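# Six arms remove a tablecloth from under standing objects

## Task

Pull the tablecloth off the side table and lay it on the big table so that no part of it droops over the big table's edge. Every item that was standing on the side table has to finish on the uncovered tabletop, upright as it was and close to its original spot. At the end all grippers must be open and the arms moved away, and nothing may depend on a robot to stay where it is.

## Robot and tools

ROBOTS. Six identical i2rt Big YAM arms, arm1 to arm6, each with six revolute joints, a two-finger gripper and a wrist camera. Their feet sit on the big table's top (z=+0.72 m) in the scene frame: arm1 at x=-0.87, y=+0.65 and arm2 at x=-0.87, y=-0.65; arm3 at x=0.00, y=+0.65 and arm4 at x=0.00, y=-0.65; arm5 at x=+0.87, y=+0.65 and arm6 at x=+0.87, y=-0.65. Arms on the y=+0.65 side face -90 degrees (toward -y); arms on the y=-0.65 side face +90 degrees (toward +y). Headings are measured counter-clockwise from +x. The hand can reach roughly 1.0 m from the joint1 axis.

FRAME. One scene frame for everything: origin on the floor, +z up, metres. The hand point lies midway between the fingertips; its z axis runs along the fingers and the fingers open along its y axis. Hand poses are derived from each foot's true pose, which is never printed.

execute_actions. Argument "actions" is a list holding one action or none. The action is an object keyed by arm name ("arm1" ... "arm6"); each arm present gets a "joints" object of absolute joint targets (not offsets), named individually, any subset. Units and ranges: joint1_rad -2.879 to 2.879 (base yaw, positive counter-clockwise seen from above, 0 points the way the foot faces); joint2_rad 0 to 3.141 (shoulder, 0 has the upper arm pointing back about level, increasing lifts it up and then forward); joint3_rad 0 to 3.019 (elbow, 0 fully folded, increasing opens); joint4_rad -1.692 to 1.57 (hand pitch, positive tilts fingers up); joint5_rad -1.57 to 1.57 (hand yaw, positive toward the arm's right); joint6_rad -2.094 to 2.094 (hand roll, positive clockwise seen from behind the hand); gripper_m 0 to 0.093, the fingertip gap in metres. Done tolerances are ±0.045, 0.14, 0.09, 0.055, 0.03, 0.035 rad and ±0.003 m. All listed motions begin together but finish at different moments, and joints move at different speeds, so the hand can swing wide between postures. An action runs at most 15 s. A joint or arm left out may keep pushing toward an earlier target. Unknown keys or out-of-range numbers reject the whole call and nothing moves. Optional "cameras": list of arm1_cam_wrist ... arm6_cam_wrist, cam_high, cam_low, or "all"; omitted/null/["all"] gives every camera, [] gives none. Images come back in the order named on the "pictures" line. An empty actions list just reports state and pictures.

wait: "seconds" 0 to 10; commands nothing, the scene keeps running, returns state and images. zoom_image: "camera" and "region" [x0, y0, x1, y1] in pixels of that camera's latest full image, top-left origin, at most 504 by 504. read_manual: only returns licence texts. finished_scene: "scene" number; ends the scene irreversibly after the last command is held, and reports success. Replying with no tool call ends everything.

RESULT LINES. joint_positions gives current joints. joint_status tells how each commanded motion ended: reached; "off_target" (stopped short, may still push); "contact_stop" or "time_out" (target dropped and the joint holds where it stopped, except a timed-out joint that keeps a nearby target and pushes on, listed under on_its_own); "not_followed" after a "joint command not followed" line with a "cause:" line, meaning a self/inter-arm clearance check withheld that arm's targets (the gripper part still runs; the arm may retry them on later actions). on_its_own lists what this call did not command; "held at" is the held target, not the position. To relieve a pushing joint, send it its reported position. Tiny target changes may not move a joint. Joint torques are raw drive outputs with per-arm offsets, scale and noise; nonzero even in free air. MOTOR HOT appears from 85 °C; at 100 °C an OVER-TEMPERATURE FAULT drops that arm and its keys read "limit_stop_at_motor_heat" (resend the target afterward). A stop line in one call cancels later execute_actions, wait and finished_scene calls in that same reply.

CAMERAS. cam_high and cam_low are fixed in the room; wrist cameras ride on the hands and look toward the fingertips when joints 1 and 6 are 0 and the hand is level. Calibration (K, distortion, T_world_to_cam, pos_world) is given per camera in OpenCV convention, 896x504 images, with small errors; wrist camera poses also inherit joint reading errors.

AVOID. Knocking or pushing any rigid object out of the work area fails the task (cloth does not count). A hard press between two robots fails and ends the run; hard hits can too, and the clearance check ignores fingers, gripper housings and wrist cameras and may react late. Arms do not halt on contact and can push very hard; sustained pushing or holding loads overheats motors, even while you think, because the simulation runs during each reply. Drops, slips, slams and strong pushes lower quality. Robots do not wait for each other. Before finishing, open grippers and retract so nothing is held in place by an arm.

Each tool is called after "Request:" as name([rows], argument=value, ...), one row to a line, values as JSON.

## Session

Request:
execute_actions(actions=[])

Scene clock: 0.00 s.
Joint torques (N m, as the arm reports them, + toward a larger angle): no reading
arm1.joint_positions: joint1_rad=-0.010 joint2_rad=+0.424 joint3_rad=+1.458 joint4_rad=-1.526 joint5_rad=+0.007 joint6_rad=+0.017 gripper_m=+0.094
arm1.joint_status: not commanded
arm1.hand: x=-0.8728 y=+0.5367 z=+1.3471 quat_wxyz=(-0.377, -0.601, -0.609, +0.353) (m; scene frame)
arm2.joint_positions: joint1_rad=+0.001 joint2_rad=+0.433 joint3_rad=+1.463 joint4_rad=-1.530 joint5_rad=-0.008 joint6_rad=+0.013 gripper_m=+0.095
arm2.joint_status: not commanded
arm2.hand: x=-0.8777 y=-0.5394 z=+1.3528 quat_wxyz=(-0.352, +0.618, -0.593, -0.378) (m; scene frame)
arm3.joint_positions: joint1_rad=+0.004 joint2_rad=+0.430 joint3_rad=+1.465 joint4_rad=-1.524 joint5_rad=-0.006 joint6_rad=+0.014 gripper_m=+0.095
arm3.joint_status: not commanded
arm3.hand: x=+0.0059 y=+0.5336 z=+1.3549 quat_wxyz=(-0.378, -0.594, -0.617, +0.351) (m; scene frame)
arm4.joint_positions: joint1_rad=-0.011 joint2_rad=+0.453 joint3_rad=+1.464 joint4_rad=-1.547 joint5_rad=+0.004 joint6_rad=+0.008 gripper_m=+0.094
arm4.joint_status: not commanded
arm4.hand: x=-0.0038 y=-0.5273 z=+1.3262 quat_wxyz=(-0.348, +0.618, -0.609, -0.354) (m; scene frame)
arm5.joint_positions: joint1_rad=-0.004 joint2_rad=+0.429 joint3_rad=+1.461 joint4_rad=-1.520 joint5_rad=-0.009 joint6_rad=+0.005 gripper_m=+0.095
arm5.joint_status: not commanded
arm5.hand: x=+0.8664 y=+0.5252 z=+1.3532 quat_wxyz=(-0.371, -0.606, -0.609, +0.352) (m; scene frame)
arm6.joint_positions: joint1_rad=-0.003 joint2_rad=+0.442 joint3_rad=+1.453 joint4_rad=-1.520 joint5_rad=-0.011 joint6_rad=-0.016 gripper_m=+0.094
arm6.joint_status: not commanded
arm6.hand: x=+0.8744 y=-0.5323 z=+1.3396 quat_wxyz=(-0.362, +0.609, -0.605, -0.363) (m; scene frame)
pictures: arm1_cam_wrist, arm2_cam_wrist, arm3_cam_wrist, arm4_cam_wrist, arm5_cam_wrist, arm6_cam_wrist, cam_high, cam_low
Images, in order (width x height): arm1_cam_wrist 896x504, arm2_cam_wrist 896x504, arm3_cam_wrist 896x504, arm4_cam_wrist 896x504, arm5_cam_wrist 896x504, arm6_cam_wrist 896x504, cam_high 896x504, cam_low 896x504.

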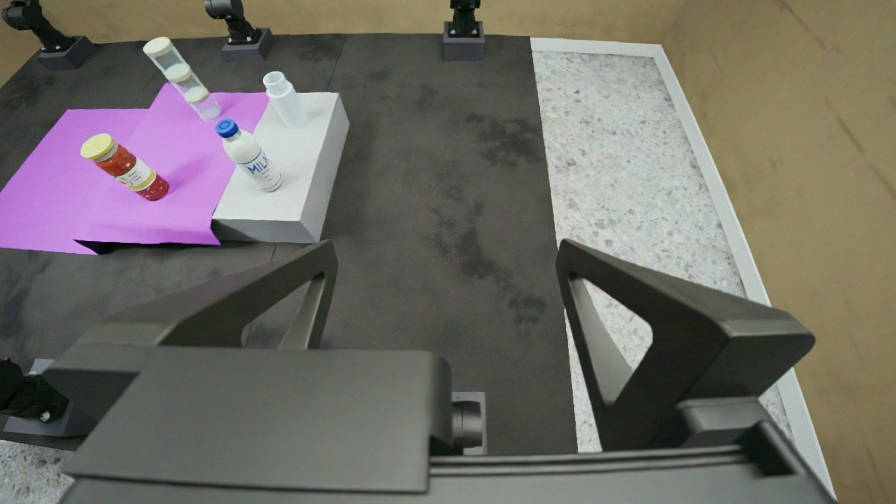

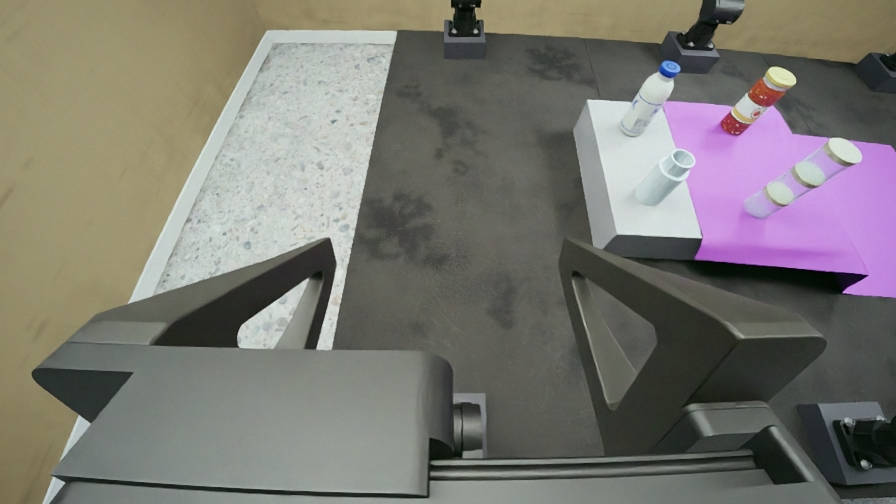

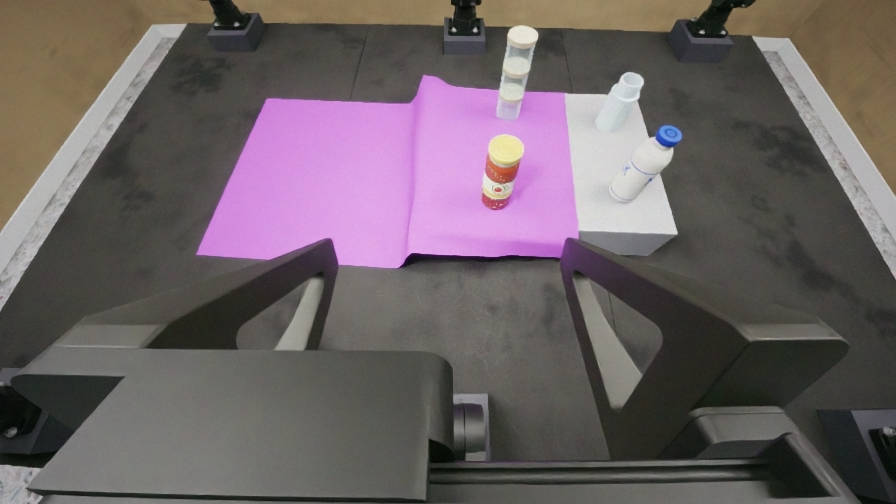

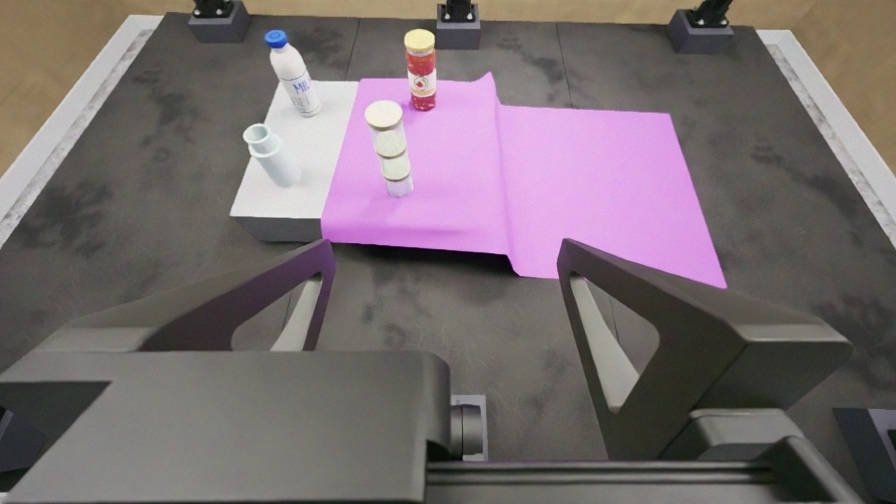

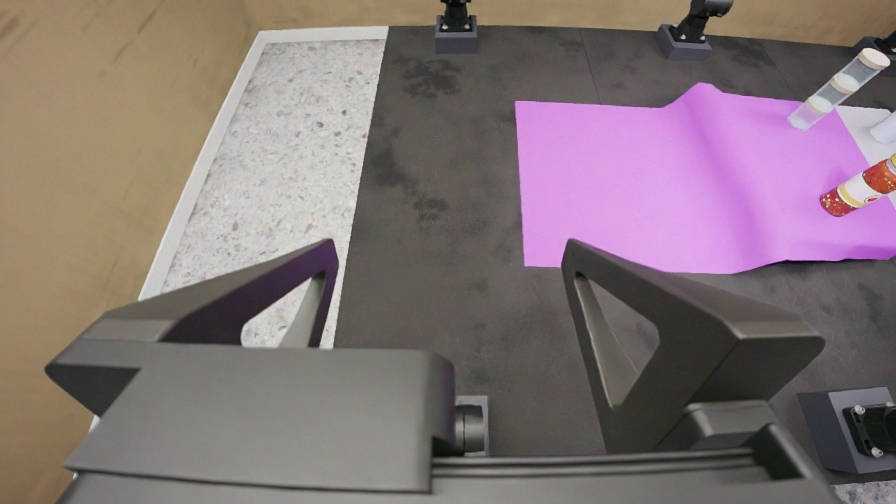

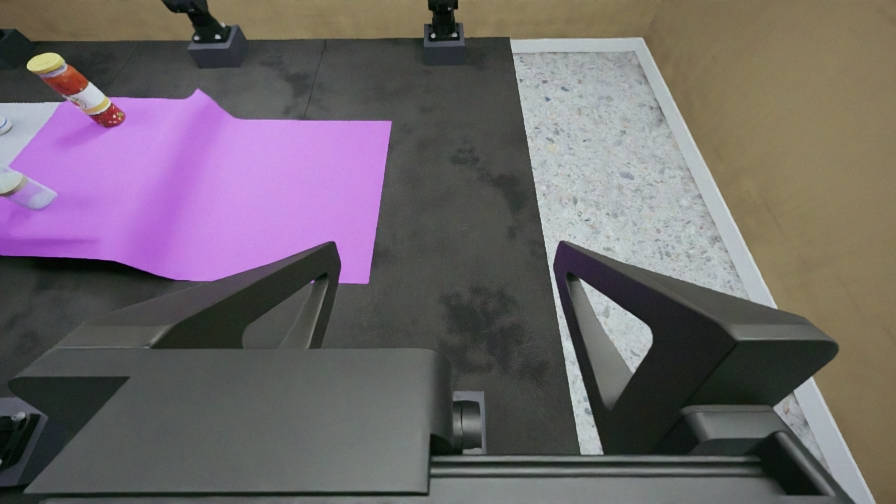

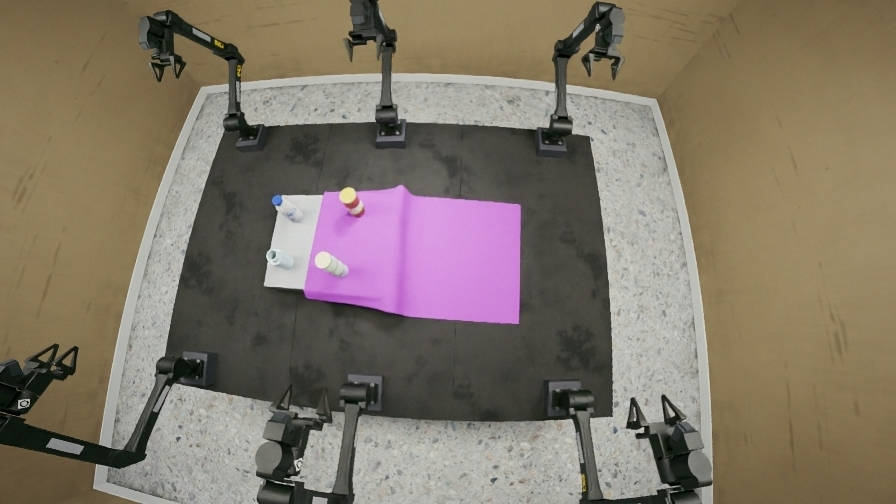

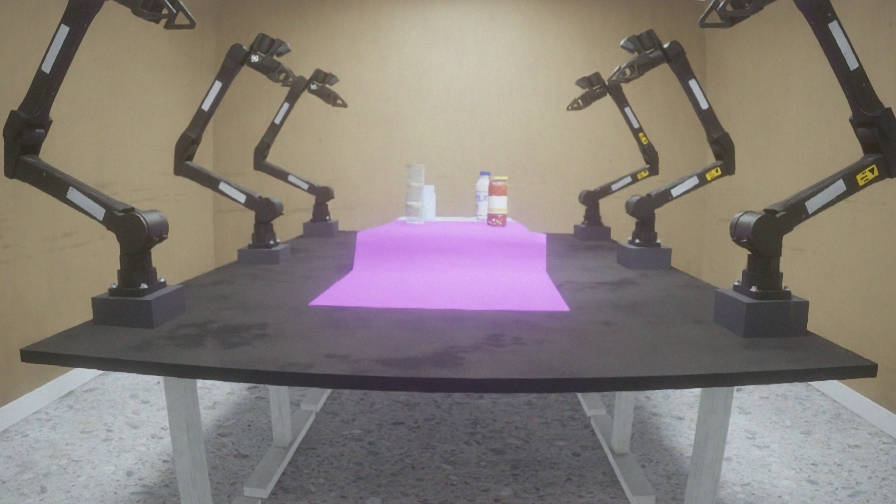

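Request:
execute_actions([
  {"arm3":{"joints":{"joint1_rad":-0.213,"joint2_rad":0.8,"joint3_rad":0.21,"joint4_rad":0.3}},"arm4":{"joints":{"joint1_rad":0.202,"joint2_rad":0.8,"joint3_rad":0.21,"joint4_rad":0.3}},"arm5":{"joints":{"joint1_rad":-1.38,"joint2_rad":2.4,"joint3_rad":1.7,"joint4_rad":0.79,"joint5_rad":-1.10}},"arm6":{"joints":{"joint1_rad":1.417,"joint2_rad":2.4,"joint3_rad":1.65,"joint4_rad":0.84,"joint5_rad":1.155}}},
], cameras=[])

Request:
execute_actions([
  {"arm3":{"joints":{"joint2_rad":1.45,"joint3_rad":0.33,"joint4_rad":0.9}},"arm4":{"joints":{"joint2_rad":1.45,"joint3_rad":0.33,"joint4_rad":0.9}},"arm5":{"joints":{"joint2_rad":2.525,"joint3_rad":1.75,"joint4_rad":0.79}},"arm6":{"joints":{"joint2_rad":2.51,"joint3_rad":1.65,"joint4_rad":0.87}}},
], cameras=["arm3_cam_wrist","arm4_cam_wrist","arm5_cam_wrist","arm6_cam_wrist","cam_low"])

Scene clock: 10.97 s.
Joint torques (N m, as the arm reports them, + toward a larger angle): arm1=[ 0.51  6.4   7.1   1.91 -0.13 -0.04] | arm2=[ 0.47  5.87  8.9   1.59  0.05 -0.04] | arm3=[ 0.63 -0.84 10.75  3.05  0.04 -0.23] | arm4=[ 0.24 -2.13  9.99  2.21  0.01  0.04] | arm5=[  1.46 -21.3    8.13   2.62  -0.04   0.02] | arm6=[ -0.51 -21.76   8.93   2.5   -0.1    0.03]
arm1.joint_positions: joint1_rad=-0.010 joint2_rad=+0.424 joint3_rad=+1.458 joint4_rad=-1.526 joint5_rad=+0.007 joint6_rad=+0.017 gripper_m=+0.094
arm1.joint_status: not commanded
arm1.hand: x=-0.8728 y=+0.5367 z=+1.3471 quat_wxyz=(-0.377, -0.601, -0.609, +0.353) (m; scene frame)
arm2.joint_positions: joint1_rad=+0.001 joint2_rad=+0.433 joint3_rad=+1.463 joint4_rad=-1.530 joint5_rad=-0.008 joint6_rad=+0.013 gripper_m=+0.095
arm2.joint_status: not commanded
arm2.hand: x=-0.8777 y=-0.5394 z=+1.3528 quat_wxyz=(-0.352, +0.618, -0.593, -0.378) (m; scene frame)
arm3.joint_positions: joint1_rad=-0.208 joint2_rad=+0.805 joint3_rad=+0.214 joint4_rad=+0.282 joint5_rad=-0.006 joint6_rad=+0.014 gripper_m=+0.095
arm3.joint_status: all done
arm3.hand: x=-0.0583 y=+0.2952 z=+0.9556 quat_wxyz=(-0.387, -0.618, -0.519, +0.446) (m; scene frame)
arm4.joint_positions: joint1_rad=+0.195 joint2_rad=+0.811 joint3_rad=+0.207 joint4_rad=+0.276 joint5_rad=+0.004 joint6_rad=+0.008 gripper_m=+0.094
arm4.joint_status: all done
arm4.hand: x=-0.0802 y=-0.3023 z=+0.9274 quat_wxyz=(-0.364, +0.634, -0.507, -0.456) (m; scene frame)
arm5.joint_positions: joint1_rad=-1.374 joint2_rad=+2.406 joint3_rad=+1.693 joint4_rad=+0.771 joint5_rad=-1.098 joint6_rad=+0.005 gripper_m=+0.095
arm5.joint_status: all done
arm5.hand: x=+0.1298 y=+0.3334 z=+0.8736 quat_wxyz=(-0.423, -0.548, -0.439, +0.572) (m; scene frame)
arm6.joint_positions: joint1_rad=+1.411 joint2_rad=+2.406 joint3_rad=+1.653 joint4_rad=+0.816 joint5_rad=+1.153 joint6_rad=-0.016 gripper_m=+0.094
arm6.joint_status: all done
arm6.hand: x=+0.1374 y=-0.3671 z=+0.8721 quat_wxyz=(-0.430, +0.536, -0.437, -0.580) (m; scene frame)
pictures: none
No camera images: the call's "cameras" was empty. Leave "cameras" out to get every camera's image.

Scene clock: 12.33 s.
Joint torques (N m, as the arm reports them, + toward a larger angle): arm1=[ 0.65  6.39  7.11  1.9  -0.12 -0.04] | arm2=[ 0.67  5.99  8.9   1.59  0.02 -0.04] | arm3=[-0.16 -5.48  9.27  2.94  0.02 -0.16] | arm4=[-0.05 -5.88  8.56  2.53 -0.05 -0.03] | arm5=[  1.11 -21.66   9.2    2.4   -0.07   0.02] | arm6=[ -0.39 -21.94   8.02   2.35  -0.05   0.03]
arm1.joint_positions: joint1_rad=-0.010 joint2_rad=+0.424 joint3_rad=+1.458 joint4_rad=-1.526 joint5_rad=+0.007 joint6_rad=+0.017 gripper_m=+0.094
arm1.joint_status: not commanded
arm1.hand: x=-0.8728 y=+0.5367 z=+1.3471 quat_wxyz=(-0.377, -0.601, -0.609, +0.353) (m; scene frame)
arm2.joint_positions: joint1_rad=+0.001 joint2_rad=+0.433 joint3_rad=+1.463 joint4_rad=-1.530 joint5_rad=-0.008 joint6_rad=+0.013 gripper_m=+0.095
arm2.joint_status: not commanded
arm2.hand: x=-0.8777 y=-0.5394 z=+1.3528 quat_wxyz=(-0.352, +0.618, -0.593, -0.378) (m; scene frame)
arm3.joint_positions: joint1_rad=-0.208 joint2_rad=+1.443 joint3_rad=+0.303 joint4_rad=+0.882 joint5_rad=-0.006 joint6_rad=+0.014 gripper_m=+0.095
arm3.joint_status: all done
arm3.hand: x=-0.0711 y=+0.2177 z=+0.8979 quat_wxyz=(-0.401, -0.606, -0.509, +0.462) (m; scene frame)
arm4.joint_positions: joint1_rad=+0.195 joint2_rad=+1.442 joint3_rad=+0.297 joint4_rad=+0.876 joint5_rad=+0.004 joint6_rad=+0.008 gripper_m=+0.094
arm4.joint_status: all done
arm4.hand: x=-0.0977 y=-0.2260 z=+0.8735 quat_wxyz=(-0.379, +0.620, -0.496, -0.475) (m; scene frame)
arm5.joint_positions: joint1_rad=-1.374 joint2_rad=+2.531 joint3_rad=+1.724 joint4_rad=+0.777 joint5_rad=-1.099 joint6_rad=+0.005 gripper_m=+0.095
arm5.joint_status: all done
arm5.hand: x=+0.1324 y=+0.3347 z=+0.7917 quat_wxyz=(-0.436, -0.577, -0.425, +0.544) (m; scene frame)
arm6.joint_positions: joint1_rad=+1.411 joint2_rad=+2.518 joint3_rad=+1.653 joint4_rad=+0.852 joint5_rad=+1.153 joint6_rad=-0.016 gripper_m=+0.094
arm6.joint_status: all done
arm6.hand: x=+0.1466 y=-0.3676 z=+0.7935 quat_wxyz=(-0.443, +0.560, -0.425, -0.556) (m; scene frame)
pictures: arm3_cam_wrist, arm4_cam_wrist, arm5_cam_wrist, arm6_cam_wrist, cam_low
camera_calibration (this result's frames):
arm3_cam_wrist: T_world_to_cam=[[-0.986695, 0.161319, -0.0202325, -0.0857837], [0.13836, 0.767812, -0.625556, 0.405418], [-0.0853795, -0.620032, -0.779917, 0.955569], [0, 0, 0, 1]] pos_world=[-0.0591502, 0.295037, 0.99714]
arm4_cam_wrist: T_world_to_cam=[[0.976719, 0.214518, 0.00134343, 0.139412], [0.168554, -0.763536, -0.62338, 0.389075], [-0.132701, 0.609093, -0.781918, 0.935531], [0, 0, 0, 1]] pos_world=[-0.077601, -0.30266, 0.973863]
arm5_cam_wrist: T_world_to_cam=[[-0.965729, 0.257189, -0.0349506, 0.0705614], [0.181632, 0.57346, -0.798845, 0.423586], [-0.185411, -0.777816, -0.60052, 0.878818], [0, 0, 0, 1]] pos_world=[0.154149, 0.422502, 0.868594]
arm6_cam_wrist: T_world_to_cam=[[0.967075, 0.253849, 0.0180651, -0.0580153], [0.159012, -0.547304, -0.82169, 0.433613], [-0.198698, 0.797508, -0.569649, 0.89744], [0, 0, 0, 1]] pos_world=[0.165475, -0.463671, 0.868569]
Images, in order (width x height): arm3_cam_wrist 896x504, arm4_cam_wrist 896x504, arm5_cam_wrist 896x504, arm6_cam_wrist 896x504, cam_low 896x504.

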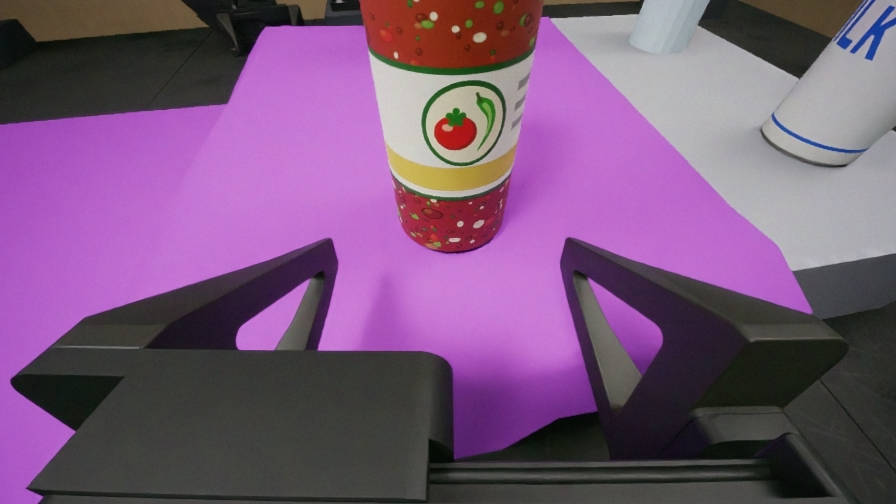

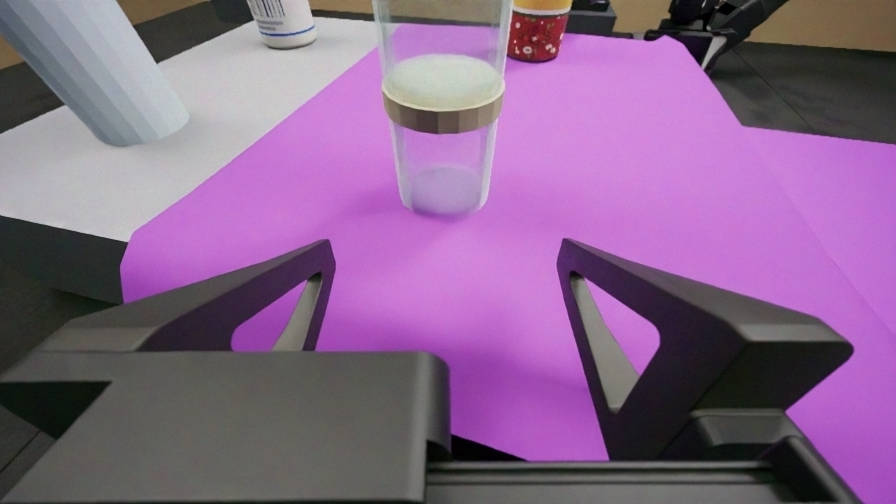

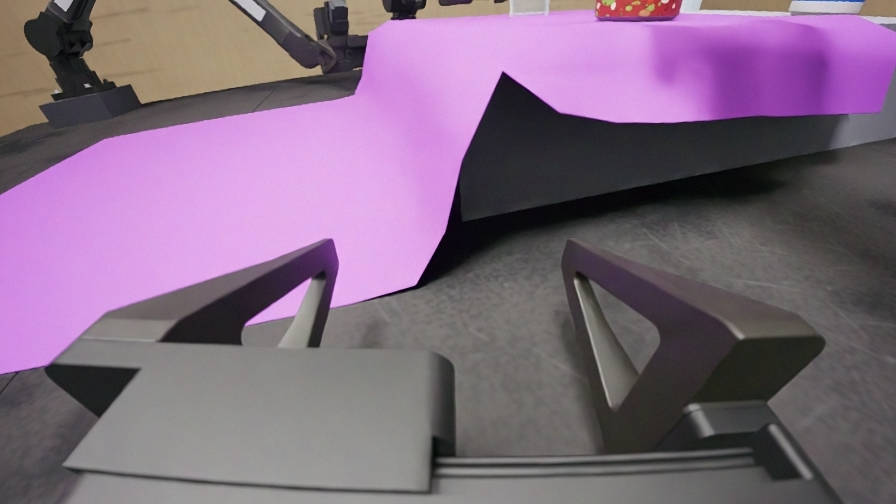

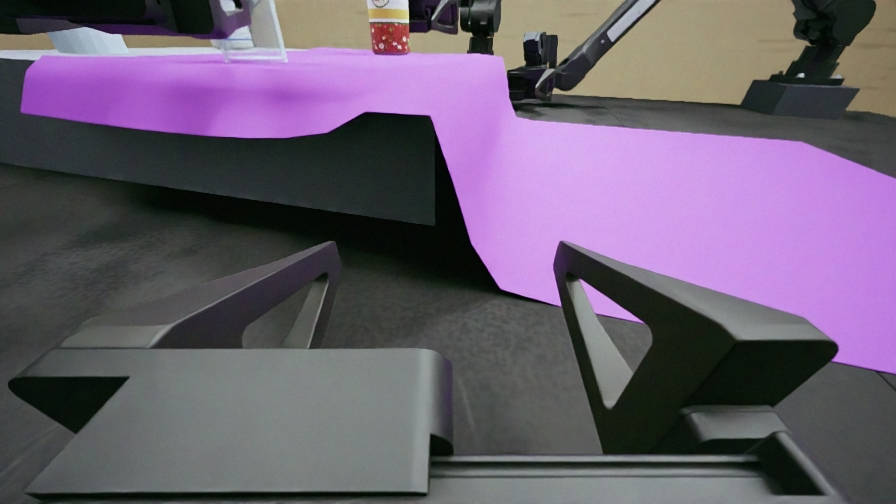

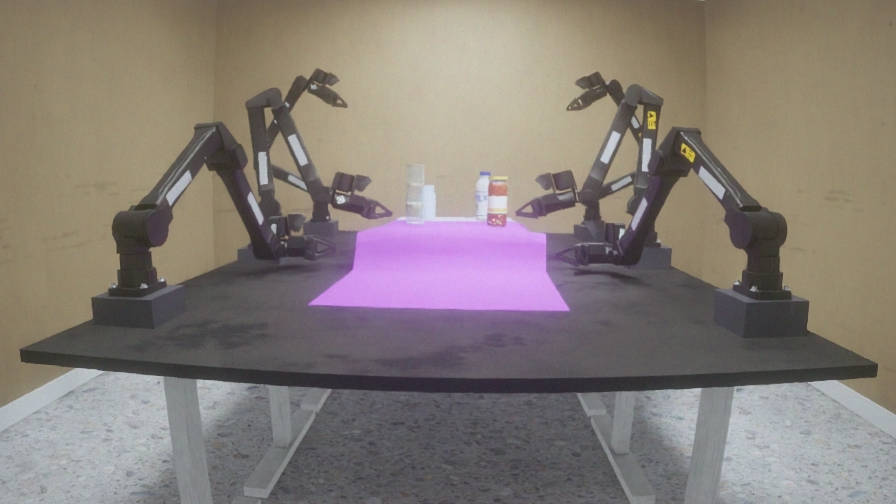

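Request:
execute_actions([
  {"arm3":{"joints":{"joint2_rad":1.6,"joint3_rad":0.543,"joint4_rad":0.815}},"arm4":{"joints":{"joint2_rad":1.658,"joint3_rad":0.587,"joint4_rad":0.82}},"arm5":{"joints":{"joint1_rad":-1.272,"joint2_rad":2.61,"joint3_rad":1.93,"joint4_rad":0.68,"joint5_rad":-1.0}},"arm6":{"joints":{"joint1_rad":1.265,"joint2_rad":2.62,"joint3_rad":1.9,"joint4_rad":0.73,"joint5_rad":1.03}}},
], cameras=["arm3_cam_wrist","arm4_cam_wrist","arm5_cam_wrist","arm6_cam_wrist","cam_low"])

Request:
zoom_image(camera="cam_low", region=[310, 140, 610, 290])

Scene clock: 19.90 s.
Joint torques (N m, as the arm reports them, + toward a larger angle): arm1=[ 0.56  6.53  7.07  1.87 -0.12 -0.05] | arm2=[ 0.05  5.84  8.85  1.72  0.04 -0.04] | arm3=[ 0.08 -9.4   9.24  1.92  0.07 -0.13] | arm4=[  0.04 -10.44   8.45   1.28  -0.03   0.04] | arm5=[  1.75 -20.99  11.09   1.31   0.06   0.03] | arm6=[ -1.26 -23.31  13.24   1.1   -0.19   0.03]
arm1.joint_positions: joint1_rad=-0.010 joint2_rad=+0.424 joint3_rad=+1.458 joint4_rad=-1.526 joint5_rad=+0.007 joint6_rad=+0.017 gripper_m=+0.094
arm1.joint_status: not commanded
arm1.hand: x=-0.8728 y=+0.5367 z=+1.3471 quat_wxyz=(-0.377, -0.601, -0.609, +0.353) (m; scene frame)
arm2.joint_positions: joint1_rad=+0.001 joint2_rad=+0.433 joint3_rad=+1.463 joint4_rad=-1.530 joint5_rad=-0.008 joint6_rad=+0.013 gripper_m=+0.095
arm2.joint_status: not commanded
arm2.hand: x=-0.8777 y=-0.5394 z=+1.3528 quat_wxyz=(-0.352, +0.618, -0.593, -0.378) (m; scene frame)
arm3.joint_positions: joint1_rad=-0.208 joint2_rad=+1.595 joint3_rad=+0.522 joint4_rad=+0.825 joint5_rad=-0.006 joint6_rad=+0.014 gripper_m=+0.095
arm3.joint_status: all done
arm3.hand: x=-0.0844 y=+0.1376 z=+0.9039 quat_wxyz=(-0.403, -0.604, -0.507, +0.464) (m; scene frame)
arm4.joint_positions: joint1_rad=+0.195 joint2_rad=+1.652 joint3_rad=+0.559 joint4_rad=+0.832 joint5_rad=+0.004 joint6_rad=+0.008 gripper_m=+0.094
arm4.joint_status: all done
arm4.hand: x=-0.1198 y=-0.1306 z=+0.8719 quat_wxyz=(-0.381, +0.618, -0.495, -0.477) (m; scene frame)
arm5.joint_positions: joint1_rad=-1.274 joint2_rad=+2.598 joint3_rad=+1.890 joint4_rad=+0.690 joint5_rad=-1.002 joint6_rad=+0.005 gripper_m=+0.095
arm5.joint_status: all done
arm5.hand: x=+0.1172 y=+0.2544 z=+0.7965 quat_wxyz=(-0.435, -0.572, -0.429, +0.547) (m; scene frame)
arm6.joint_positions: joint1_rad=+1.271 joint2_rad=+2.622 joint3_rad=+1.855 joint4_rad=+0.745 joint5_rad=+1.032 joint6_rad=-0.016 gripper_m=+0.094
arm6.joint_status: all done
arm6.hand: x=+0.1321 y=-0.2596 z=+0.7822 quat_wxyz=(-0.449, +0.559, -0.430, -0.549) (m; scene frame)
pictures: arm3_cam_wrist, arm4_cam_wrist, arm5_cam_wrist, arm6_cam_wrist, cam_low
camera_calibration (this result's frames):
arm3_cam_wrist: T_world_to_cam=[[-0.986721, 0.16116, -0.0202134, -0.0858438], [0.137503, 0.762605, -0.632081, 0.479104], [-0.0864511, -0.626467, -0.774639, 0.905451], [0, 0, 0, 1]] pos_world=[-0.0723051, 0.215703, 1.0025]
arm4_cam_wrist: T_world_to_cam=[[0.976713, 0.214545, 0.00125024, 0.140632], [0.167449, -0.75864, -0.629623, 0.470651], [-0.134134, 0.615171, -0.7769, 0.869431], [0, 0, 0, 1]] pos_world=[-0.0995469, -0.207966, 0.971618]
arm5_cam_wrist: T_world_to_cam=[[-0.967118, 0.25332, -0.0226267, 0.0679776], [0.1689, 0.573205, -0.801816, 0.480161], [-0.190146, -0.779273, -0.597142, 0.814638], [0, 0, 0, 1]] pos_world=[0.139543, 0.342374, 0.872994]
arm6_cam_wrist: T_world_to_cam=[[0.971699, 0.234981, 0.0241696, -0.0815653], [0.154273, -0.553789, -0.818241, 0.481996], [-0.178886, 0.798813, -0.574368, 0.803395], [0, 0, 0, 1]] pos_world=[0.148615, -0.355672, 0.857804]
Images, in order (width x height): arm3_cam_wrist 896x504, arm4_cam_wrist 896x504, arm5_cam_wrist 896x504, arm6_cam_wrist 896x504, cam_low 896x504.

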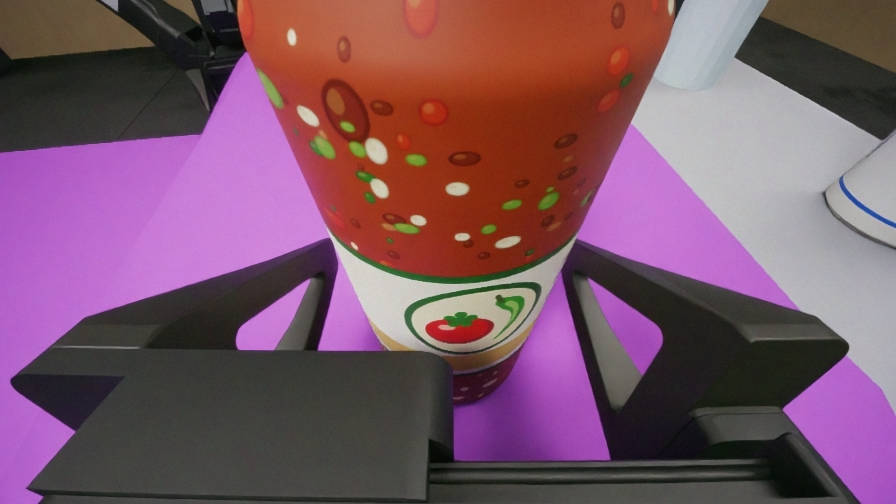

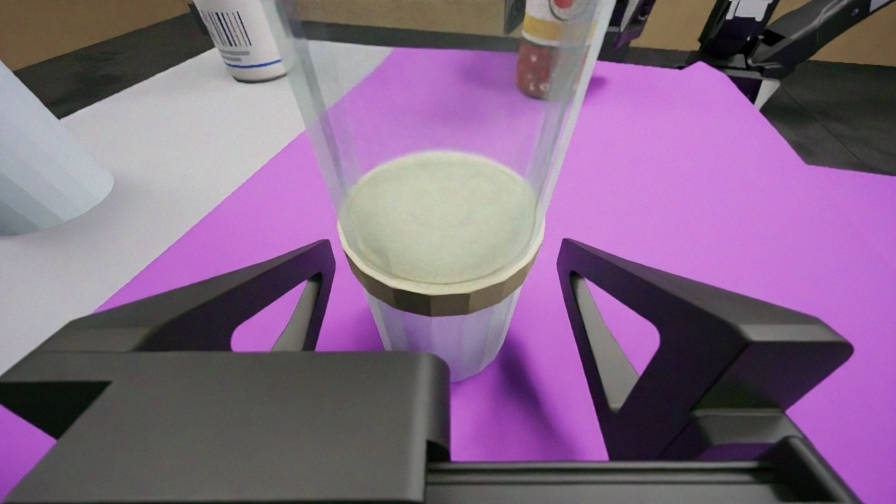

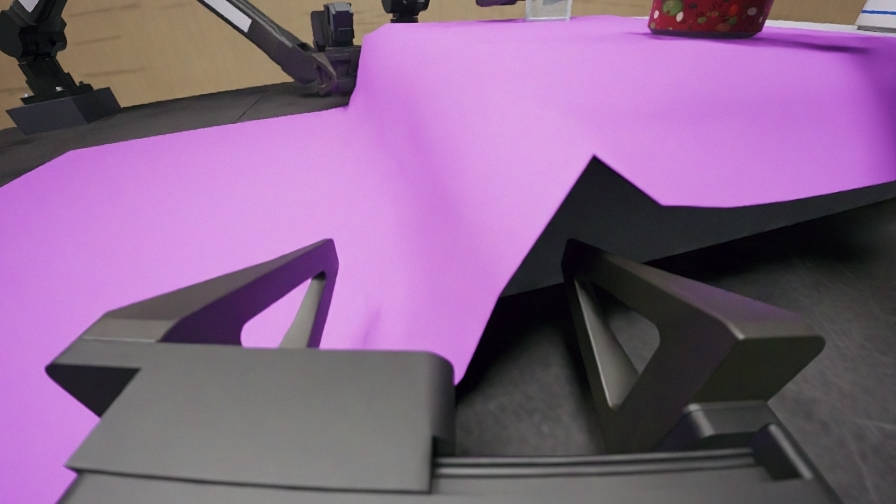

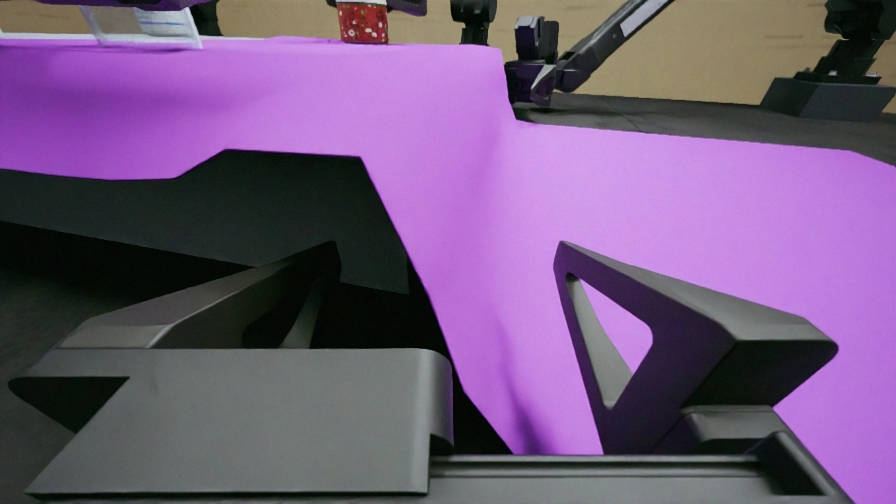

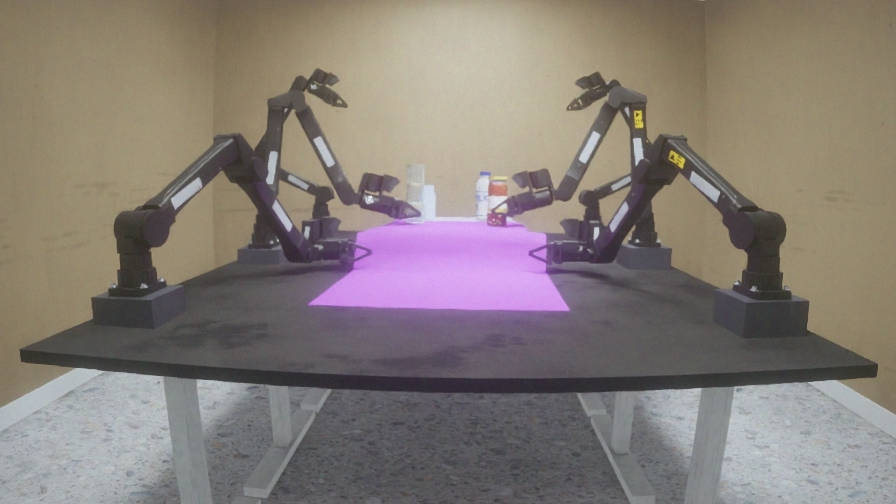

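Region (310, 140, 610, 290) of cam_low's 896x504 image, scaled by 1.680, with more detail than that image has.

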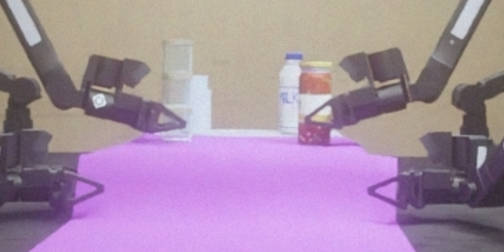

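Request:
execute_actions([
  {"arm3":{"joints":{"gripper_m":0.045}},"arm4":{"joints":{"gripper_m":0.04}},"arm5":{"joints":{"gripper_m":0.0}},"arm6":{"joints":{"gripper_m":0.0}}},
], cameras=[])

Request:
execute_actions([
  {"arm3":{"joints":{"joint2_rad":1.48,"joint4_rad":0.77}},"arm4":{"joints":{"joint2_rad":1.54,"joint4_rad":0.78}}},
], cameras=["arm5_cam_wrist","arm6_cam_wrist","cam_low"])

Scene clock: 24.50 s.
Joint torques (N m, as the arm reports them, + toward a larger angle): arm1=[ 0.6   6.46  7.05  1.9  -0.13 -0.04] | arm2=[ 0.73  5.67  8.93  1.86  0.01 -0.07] | arm3=[ 0.41 -8.79  9.35  1.71 -0.1  -0.19] | arm4=[ 0.39 -9.99  8.56  1.19  0.03 -0.03] | arm5=[  1.73 -20.91  11.06   1.4    0.05   0.  ] | arm6=[ -1.1  -23.1   13.23   1.08  -0.18   0.03]
arm1.joint_positions: joint1_rad=-0.010 joint2_rad=+0.424 joint3_rad=+1.458 joint4_rad=-1.526 joint5_rad=+0.007 joint6_rad=+0.017 gripper_m=+0.094
arm1.joint_status: not commanded
arm1.hand: x=-0.8728 y=+0.5367 z=+1.3471 quat_wxyz=(-0.377, -0.601, -0.609, +0.353) (m; scene frame)
arm2.joint_positions: joint1_rad=+0.001 joint2_rad=+0.433 joint3_rad=+1.463 joint4_rad=-1.530 joint5_rad=-0.008 joint6_rad=+0.013 gripper_m=+0.095
arm2.joint_status: not commanded
arm2.hand: x=-0.8777 y=-0.5394 z=+1.3528 quat_wxyz=(-0.352, +0.618, -0.593, -0.378) (m; scene frame)
arm3.joint_positions: joint1_rad=-0.208 joint2_rad=+1.595 joint3_rad=+0.522 joint4_rad=+0.825 joint5_rad=-0.004 joint6_rad=+0.013 gripper_m=+0.066
arm3.joint_status: gripper_m off_target (ended at +0.066, target +0.045)
arm3.hand: x=-0.0849 y=+0.1377 z=+0.9039 quat_wxyz=(-0.402, -0.604, -0.507, +0.465) (m; scene frame)
arm4.joint_positions: joint1_rad=+0.195 joint2_rad=+1.652 joint3_rad=+0.559 joint4_rad=+0.832 joint5_rad=+0.003 joint6_rad=+0.008 gripper_m=+0.059
arm4.joint_status: gripper_m off_target (ended at +0.059, target +0.040)
arm4.hand: x=-0.1201 y=-0.1306 z=+0.8719 quat_wxyz=(-0.380, +0.619, -0.495, -0.478) (m; scene frame)
arm5.joint_positions: joint1_rad=-1.274 joint2_rad=+2.598 joint3_rad=+1.890 joint4_rad=+0.690 joint5_rad=-1.002 joint6_rad=+0.005 gripper_m=+0.001
arm5.joint_status: all done
arm5.hand: x=+0.1172 y=+0.2544 z=+0.7965 quat_wxyz=(-0.435, -0.572, -0.429, +0.547) (m; scene frame)
arm6.joint_positions: joint1_rad=+1.271 joint2_rad=+2.622 joint3_rad=+1.855 joint4_rad=+0.745 joint5_rad=+1.032 joint6_rad=-0.016 gripper_m=+0.001
arm6.joint_status: all done
arm6.hand: x=+0.1323 y=-0.2593 z=+0.7822 quat_wxyz=(-0.449, +0.559, -0.430, -0.549) (m; scene frame)
pictures: none
No camera images: the call's "cameras" was empty. Leave "cameras" out to get every camera's image.

Scene clock: 25.33 s.
Joint torques (N m, as the arm reports them, + toward a larger angle): arm1=[ 0.4   6.26  7.08  1.88 -0.13 -0.04] | arm2=[ 0.48  6.36  8.86  1.66  0.02 -0.05] | arm3=[ -0.33 -13.69  10.07   3.29  -0.02  -0.19] | arm4=[  0.28 -14.13   9.43   1.71   0.05   0.  ] | arm5=[  1.72 -20.87  10.97   1.37   0.06   0.03] | arm6=[ -1.15 -23.37  13.21   1.07  -0.19   0.03]
arm1.joint_positions: joint1_rad=-0.010 joint2_rad=+0.424 joint3_rad=+1.458 joint4_rad=-1.526 joint5_rad=+0.007 joint6_rad=+0.017 gripper_m=+0.094
arm1.joint_status: not commanded
arm1.hand: x=-0.8728 y=+0.5367 z=+1.3471 quat_wxyz=(-0.377, -0.601, -0.609, +0.353) (m; scene frame)
arm2.joint_positions: joint1_rad=+0.001 joint2_rad=+0.433 joint3_rad=+1.463 joint4_rad=-1.530 joint5_rad=-0.008 joint6_rad=+0.013 gripper_m=+0.095
arm2.joint_status: not commanded
arm2.hand: x=-0.8777 y=-0.5394 z=+1.3528 quat_wxyz=(-0.352, +0.618, -0.593, -0.378) (m; scene frame)
arm3.joint_positions: joint1_rad=-0.208 joint2_rad=+1.524 joint3_rad=+0.522 joint4_rad=+0.743 joint5_rad=-0.004 joint6_rad=+0.013 gripper_m=+0.066
arm3.joint_status: all done
arm3.hand: x=-0.0842 y=+0.1419 z=+0.9201 quat_wxyz=(-0.400, -0.607, -0.509, +0.462) (m; scene frame)
arm4.joint_positions: joint1_rad=+0.195 joint2_rad=+1.574 joint3_rad=+0.559 joint4_rad=+0.776 joint5_rad=+0.003 joint6_rad=+0.008 gripper_m=+0.059
arm4.joint_status: all done
arm4.hand: x=-0.1197 y=-0.1328 z=+0.8983 quat_wxyz=(-0.385, +0.613, -0.491, -0.484) (m; scene frame)
arm5.joint_positions: joint1_rad=-1.274 joint2_rad=+2.598 joint3_rad=+1.890 joint4_rad=+0.690 joint5_rad=-1.002 joint6_rad=+0.005 gripper_m=+0.001
arm5.joint_status: not commanded
arm5.hand: x=+0.1172 y=+0.2544 z=+0.7965 quat_wxyz=(-0.435, -0.572, -0.429, +0.547) (m; scene frame)
arm6.joint_positions: joint1_rad=+1.271 joint2_rad=+2.622 joint3_rad=+1.855 joint4_rad=+0.745 joint5_rad=+1.032 joint6_rad=-0.016 gripper_m=+0.001
arm6.joint_status: not commanded
arm6.hand: x=+0.1323 y=-0.2593 z=+0.7822 quat_wxyz=(-0.449, +0.559, -0.430, -0.549) (m; scene frame)
pictures: arm5_cam_wrist, arm6_cam_wrist, cam_low
camera_calibration (this result's frames):
arm5_cam_wrist: T_world_to_cam=[[-0.967118, 0.25332, -0.0226267, 0.0679776], [0.1689, 0.573205, -0.801816, 0.480161], [-0.190146, -0.779273, -0.597142, 0.814638], [0, 0, 0, 1]] pos_world=[0.139543, 0.342374, 0.872994]
arm6_cam_wrist: T_world_to_cam=[[0.971789, 0.234611, 0.0241633, -0.0818793], [0.154057, -0.55385, -0.81824, 0.482143], [-0.178585, 0.798879, -0.574369, 0.803177], [0, 0, 0, 1]] pos_world=[0.148727, -0.355397, 0.857808]
Images, in order (width x height): arm5_cam_wrist 896x504, arm6_cam_wrist 896x504, cam_low 896x504.

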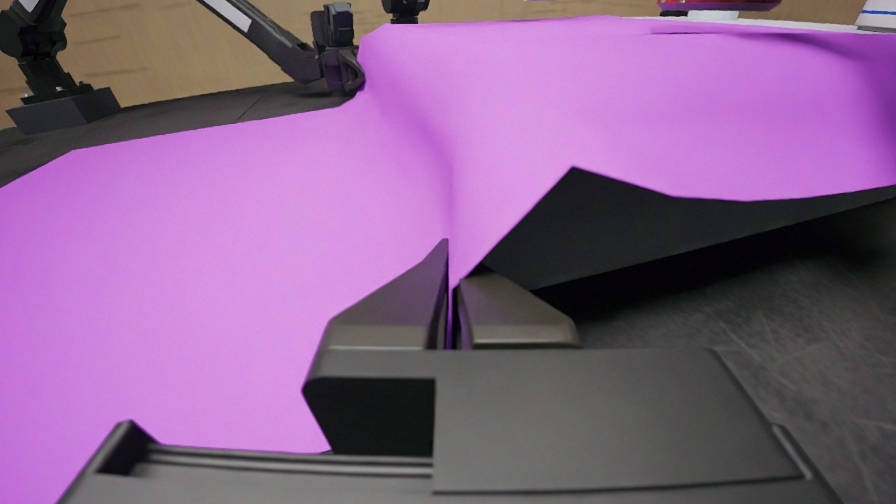

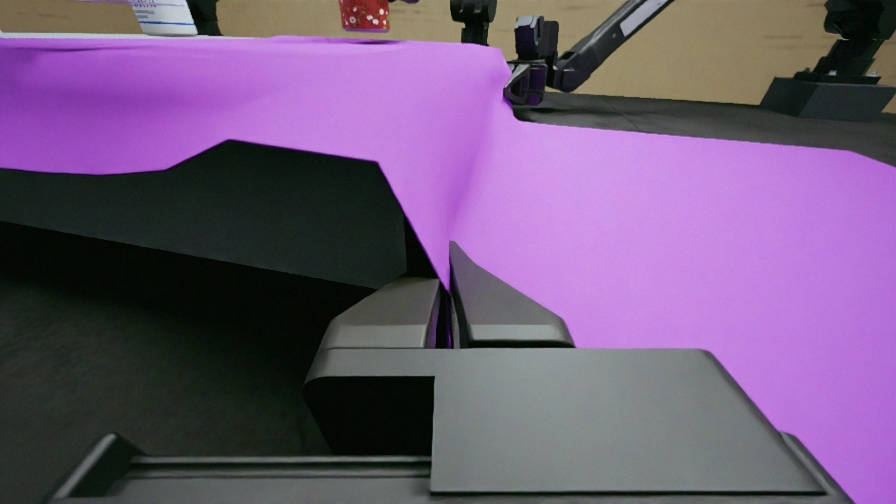

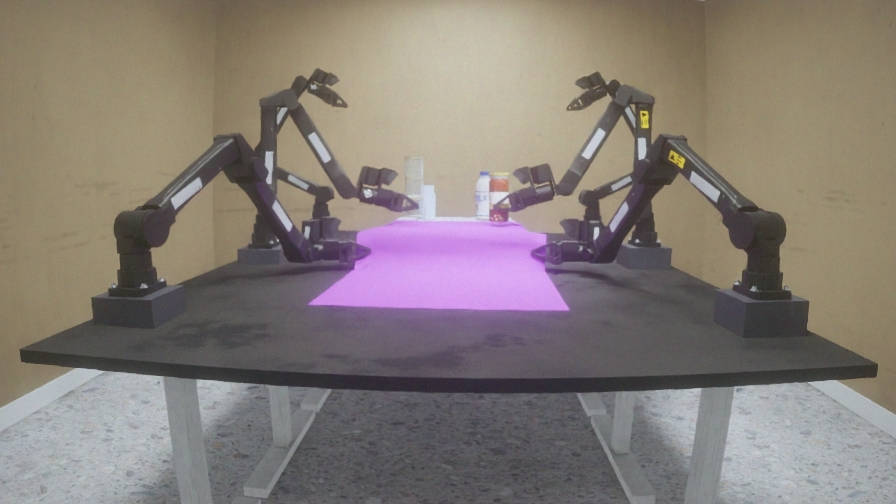

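Request:
execute_actions([
  {"arm3":{"joints":{"joint4_rad":0.83}},"arm5":{"joints":{"joint1_rad":-1.18,"joint2_rad":2.26,"joint3_rad":1.337,"joint4_rad":0.93,"joint5_rad":-0.94}},"arm6":{"joints":{"joint1_rad":1.18,"joint2_rad":2.28,"joint3_rad":1.337,"joint4_rad":0.95,"joint5_rad":0.94}}},
], cameras=[])

Request:
execute_actions([
  {"arm5":{"joints":{"joint1_rad":-0.95,"joint2_rad":1.96,"joint3_rad":0.7,"joint4_rad":1.26,"joint5_rad":-0.73}},"arm6":{"joints":{"joint1_rad":0.95,"joint2_rad":1.97,"joint3_rad":0.7,"joint4_rad":1.27,"joint5_rad":0.73}}},
], cameras=["cam_high","cam_low"])

Scene clock: 31.67 s.
Joint torques (N m, as the arm reports them, + toward a larger angle): arm1=[ 0.52  6.42  7.09  1.88 -0.13 -0.04] | arm2=[ 0.17  5.69  9.05  1.76  0.02 -0.03] | arm3=[ -0.4  -13.63   9.93   5.09  -0.07  -0.17] | arm4=[  0.41 -13.19   9.21   1.84   0.03   0.04] | arm5=[  1.55 -18.42   6.54   2.25  -0.01   0.02] | arm6=[ -0.03 -19.65   7.52   2.27  -0.11   0.03]
arm1.joint_positions: joint1_rad=-0.010 joint2_rad=+0.424 joint3_rad=+1.458 joint4_rad=-1.526 joint5_rad=+0.007 joint6_rad=+0.017 gripper_m=+0.094
arm1.joint_status: not commanded
arm1.hand: x=-0.8728 y=+0.5367 z=+1.3471 quat_wxyz=(-0.377, -0.601, -0.609, +0.353) (m; scene frame)
arm2.joint_positions: joint1_rad=+0.001 joint2_rad=+0.433 joint3_rad=+1.463 joint4_rad=-1.530 joint5_rad=-0.008 joint6_rad=+0.013 gripper_m=+0.095
arm2.joint_status: not commanded
arm2.hand: x=-0.8777 y=-0.5394 z=+1.3528 quat_wxyz=(-0.352, +0.618, -0.593, -0.378) (m; scene frame)
arm3.joint_positions: joint1_rad=-0.208 joint2_rad=+1.524 joint3_rad=+0.522 joint4_rad=+0.766 joint5_rad=-0.004 joint6_rad=+0.013 gripper_m=+0.066
arm3.joint_status: joint4_rad time_out (moved +0.022 of +0.087)
arm3.on_its_own: joint4_rad reads +0.766 and still pushes toward +0.830 since a time_out
arm3.hand: x=-0.0845 y=+0.1406 z=+0.9254 quat_wxyz=(-0.405, -0.601, -0.505, +0.469) (m; scene frame)
arm4.joint_positions: joint1_rad=+0.195 joint2_rad=+1.574 joint3_rad=+0.559 joint4_rad=+0.776 joint5_rad=+0.003 joint6_rad=+0.008 gripper_m=+0.059
arm4.joint_status: not commanded
arm4.hand: x=-0.1197 y=-0.1328 z=+0.8983 quat_wxyz=(-0.385, +0.613, -0.491, -0.484) (m; scene frame)
arm5.joint_positions: joint1_rad=-1.177 joint2_rad=+2.260 joint3_rad=+1.334 joint4_rad=+0.921 joint5_rad=-0.939 joint6_rad=+0.005 gripper_m=+0.001
arm5.joint_status: all done
arm5.hand: x=+0.2639 y=+0.2353 z=+0.8541 quat_wxyz=(-0.443, -0.560, -0.440, +0.544) (m; scene frame)
arm6.joint_positions: joint1_rad=+1.173 joint2_rad=+2.285 joint3_rad=+1.341 joint4_rad=+0.936 joint5_rad=+0.940 joint6_rad=-0.016 gripper_m=+0.001
arm6.joint_status: all done
arm6.hand: x=+0.2636 y=-0.2379 z=+0.8522 quat_wxyz=(-0.448, +0.553, -0.433, -0.552) (m; scene frame)
pictures: none
No camera images: the call's "cameras" was empty. Leave "cameras" out to get every camera's image.

not run: a stop came earlier in this reply.

Request:
execute_actions([
  {"arm5":{"joints":{"joint1_rad":-0.95,"joint2_rad":1.96,"joint3_rad":0.7,"joint4_rad":1.26,"joint5_rad":-0.73}},"arm6":{"joints":{"joint1_rad":0.95,"joint2_rad":1.97,"joint3_rad":0.7,"joint4_rad":1.27,"joint5_rad":0.73}}},
], cameras=["cam_high","cam_low"])

Scene clock: 36.60 s.
Joint torques (N m, as the arm reports them, + toward a larger angle): arm1=[ 0.6   6.33  7.1   1.89 -0.12 -0.05] | arm2=[ 0.52  5.94  8.9   1.73 -0.01 -0.02] | arm3=[  0.16 -13.39   9.59   4.76  -0.05  -0.15] | arm4=[  0.48 -13.67   9.36   1.66   0.02  -0.01] | arm5=[  1.78 -12.08   3.98   2.69   0.11   0.02] | arm6=[ -0.55 -12.85   4.95   2.61  -0.21   0.04]
arm1.joint_positions: joint1_rad=-0.010 joint2_rad=+0.424 joint3_rad=+1.458 joint4_rad=-1.526 joint5_rad=+0.007 joint6_rad=+0.017 gripper_m=+0.094
arm1.joint_status: not commanded
arm1.hand: x=-0.8728 y=+0.5367 z=+1.3471 quat_wxyz=(-0.377, -0.601, -0.609, +0.353) (m; scene frame)
arm2.joint_positions: joint1_rad=+0.001 joint2_rad=+0.433 joint3_rad=+1.463 joint4_rad=-1.530 joint5_rad=-0.008 joint6_rad=+0.013 gripper_m=+0.095
arm2.joint_status: not commanded
arm2.hand: x=-0.8777 y=-0.5394 z=+1.3528 quat_wxyz=(-0.352, +0.618, -0.593, -0.378) (m; scene frame)
arm3.joint_positions: joint1_rad=-0.208 joint2_rad=+1.524 joint3_rad=+0.522 joint4_rad=+0.766 joint5_rad=-0.004 joint6_rad=+0.013 gripper_m=+0.066
arm3.joint_status: not commanded
arm3.on_its_own: joint4_rad reads +0.766 and still pushes toward +0.830 since a time_out
arm3.hand: x=-0.0845 y=+0.1406 z=+0.9254 quat_wxyz=(-0.405, -0.601, -0.505, +0.469) (m; scene frame)
arm4.joint_positions: joint1_rad=+0.195 joint2_rad=+1.574 joint3_rad=+0.559 joint4_rad=+0.776 joint5_rad=+0.003 joint6_rad=+0.008 gripper_m=+0.059
arm4.joint_status: not commanded
arm4.hand: x=-0.1197 y=-0.1328 z=+0.8983 quat_wxyz=(-0.385, +0.613, -0.491, -0.484) (m; scene frame)
arm5.joint_positions: joint1_rad=-0.949 joint2_rad=+1.959 joint3_rad=+0.696 joint4_rad=+1.243 joint5_rad=-0.733 joint6_rad=+0.005 gripper_m=+0.001
arm5.joint_status: all done
arm5.hand: x=+0.4989 y=+0.2323 z=+0.8705 quat_wxyz=(-0.449, -0.561, -0.446, +0.534) (m; scene frame)
arm6.joint_positions: joint1_rad=+0.952 joint2_rad=+1.974 joint3_rad=+0.702 joint4_rad=+1.252 joint5_rad=+0.732 joint6_rad=-0.016 gripper_m=+0.001
arm6.joint_status: all done
arm6.hand: x=+0.4953 y=-0.2365 z=+0.8719 quat_wxyz=(-0.452, +0.555, -0.437, -0.545) (m; scene frame)
pictures: cam_high, cam_low
Images, in order (width x height): cam_high 896x504, cam_low 896x504.

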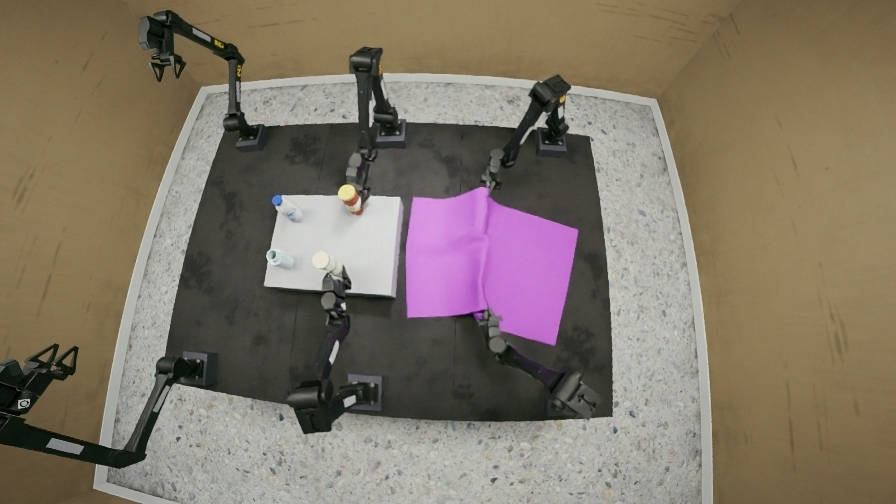

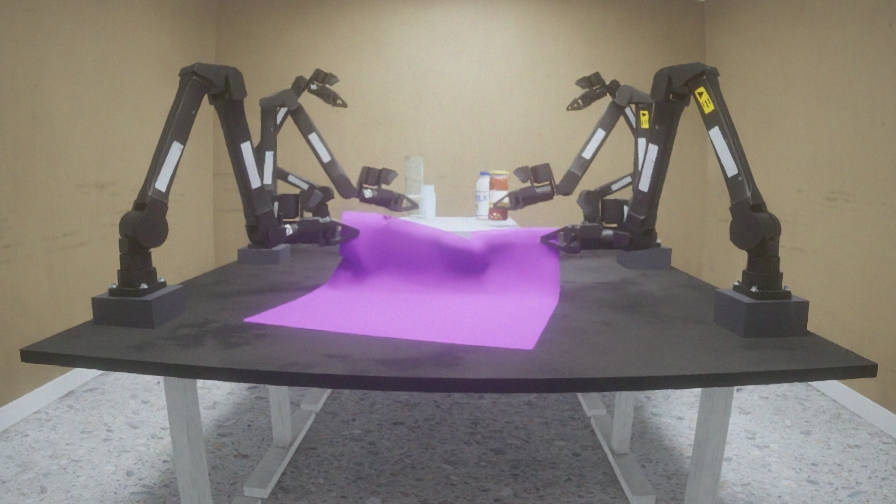

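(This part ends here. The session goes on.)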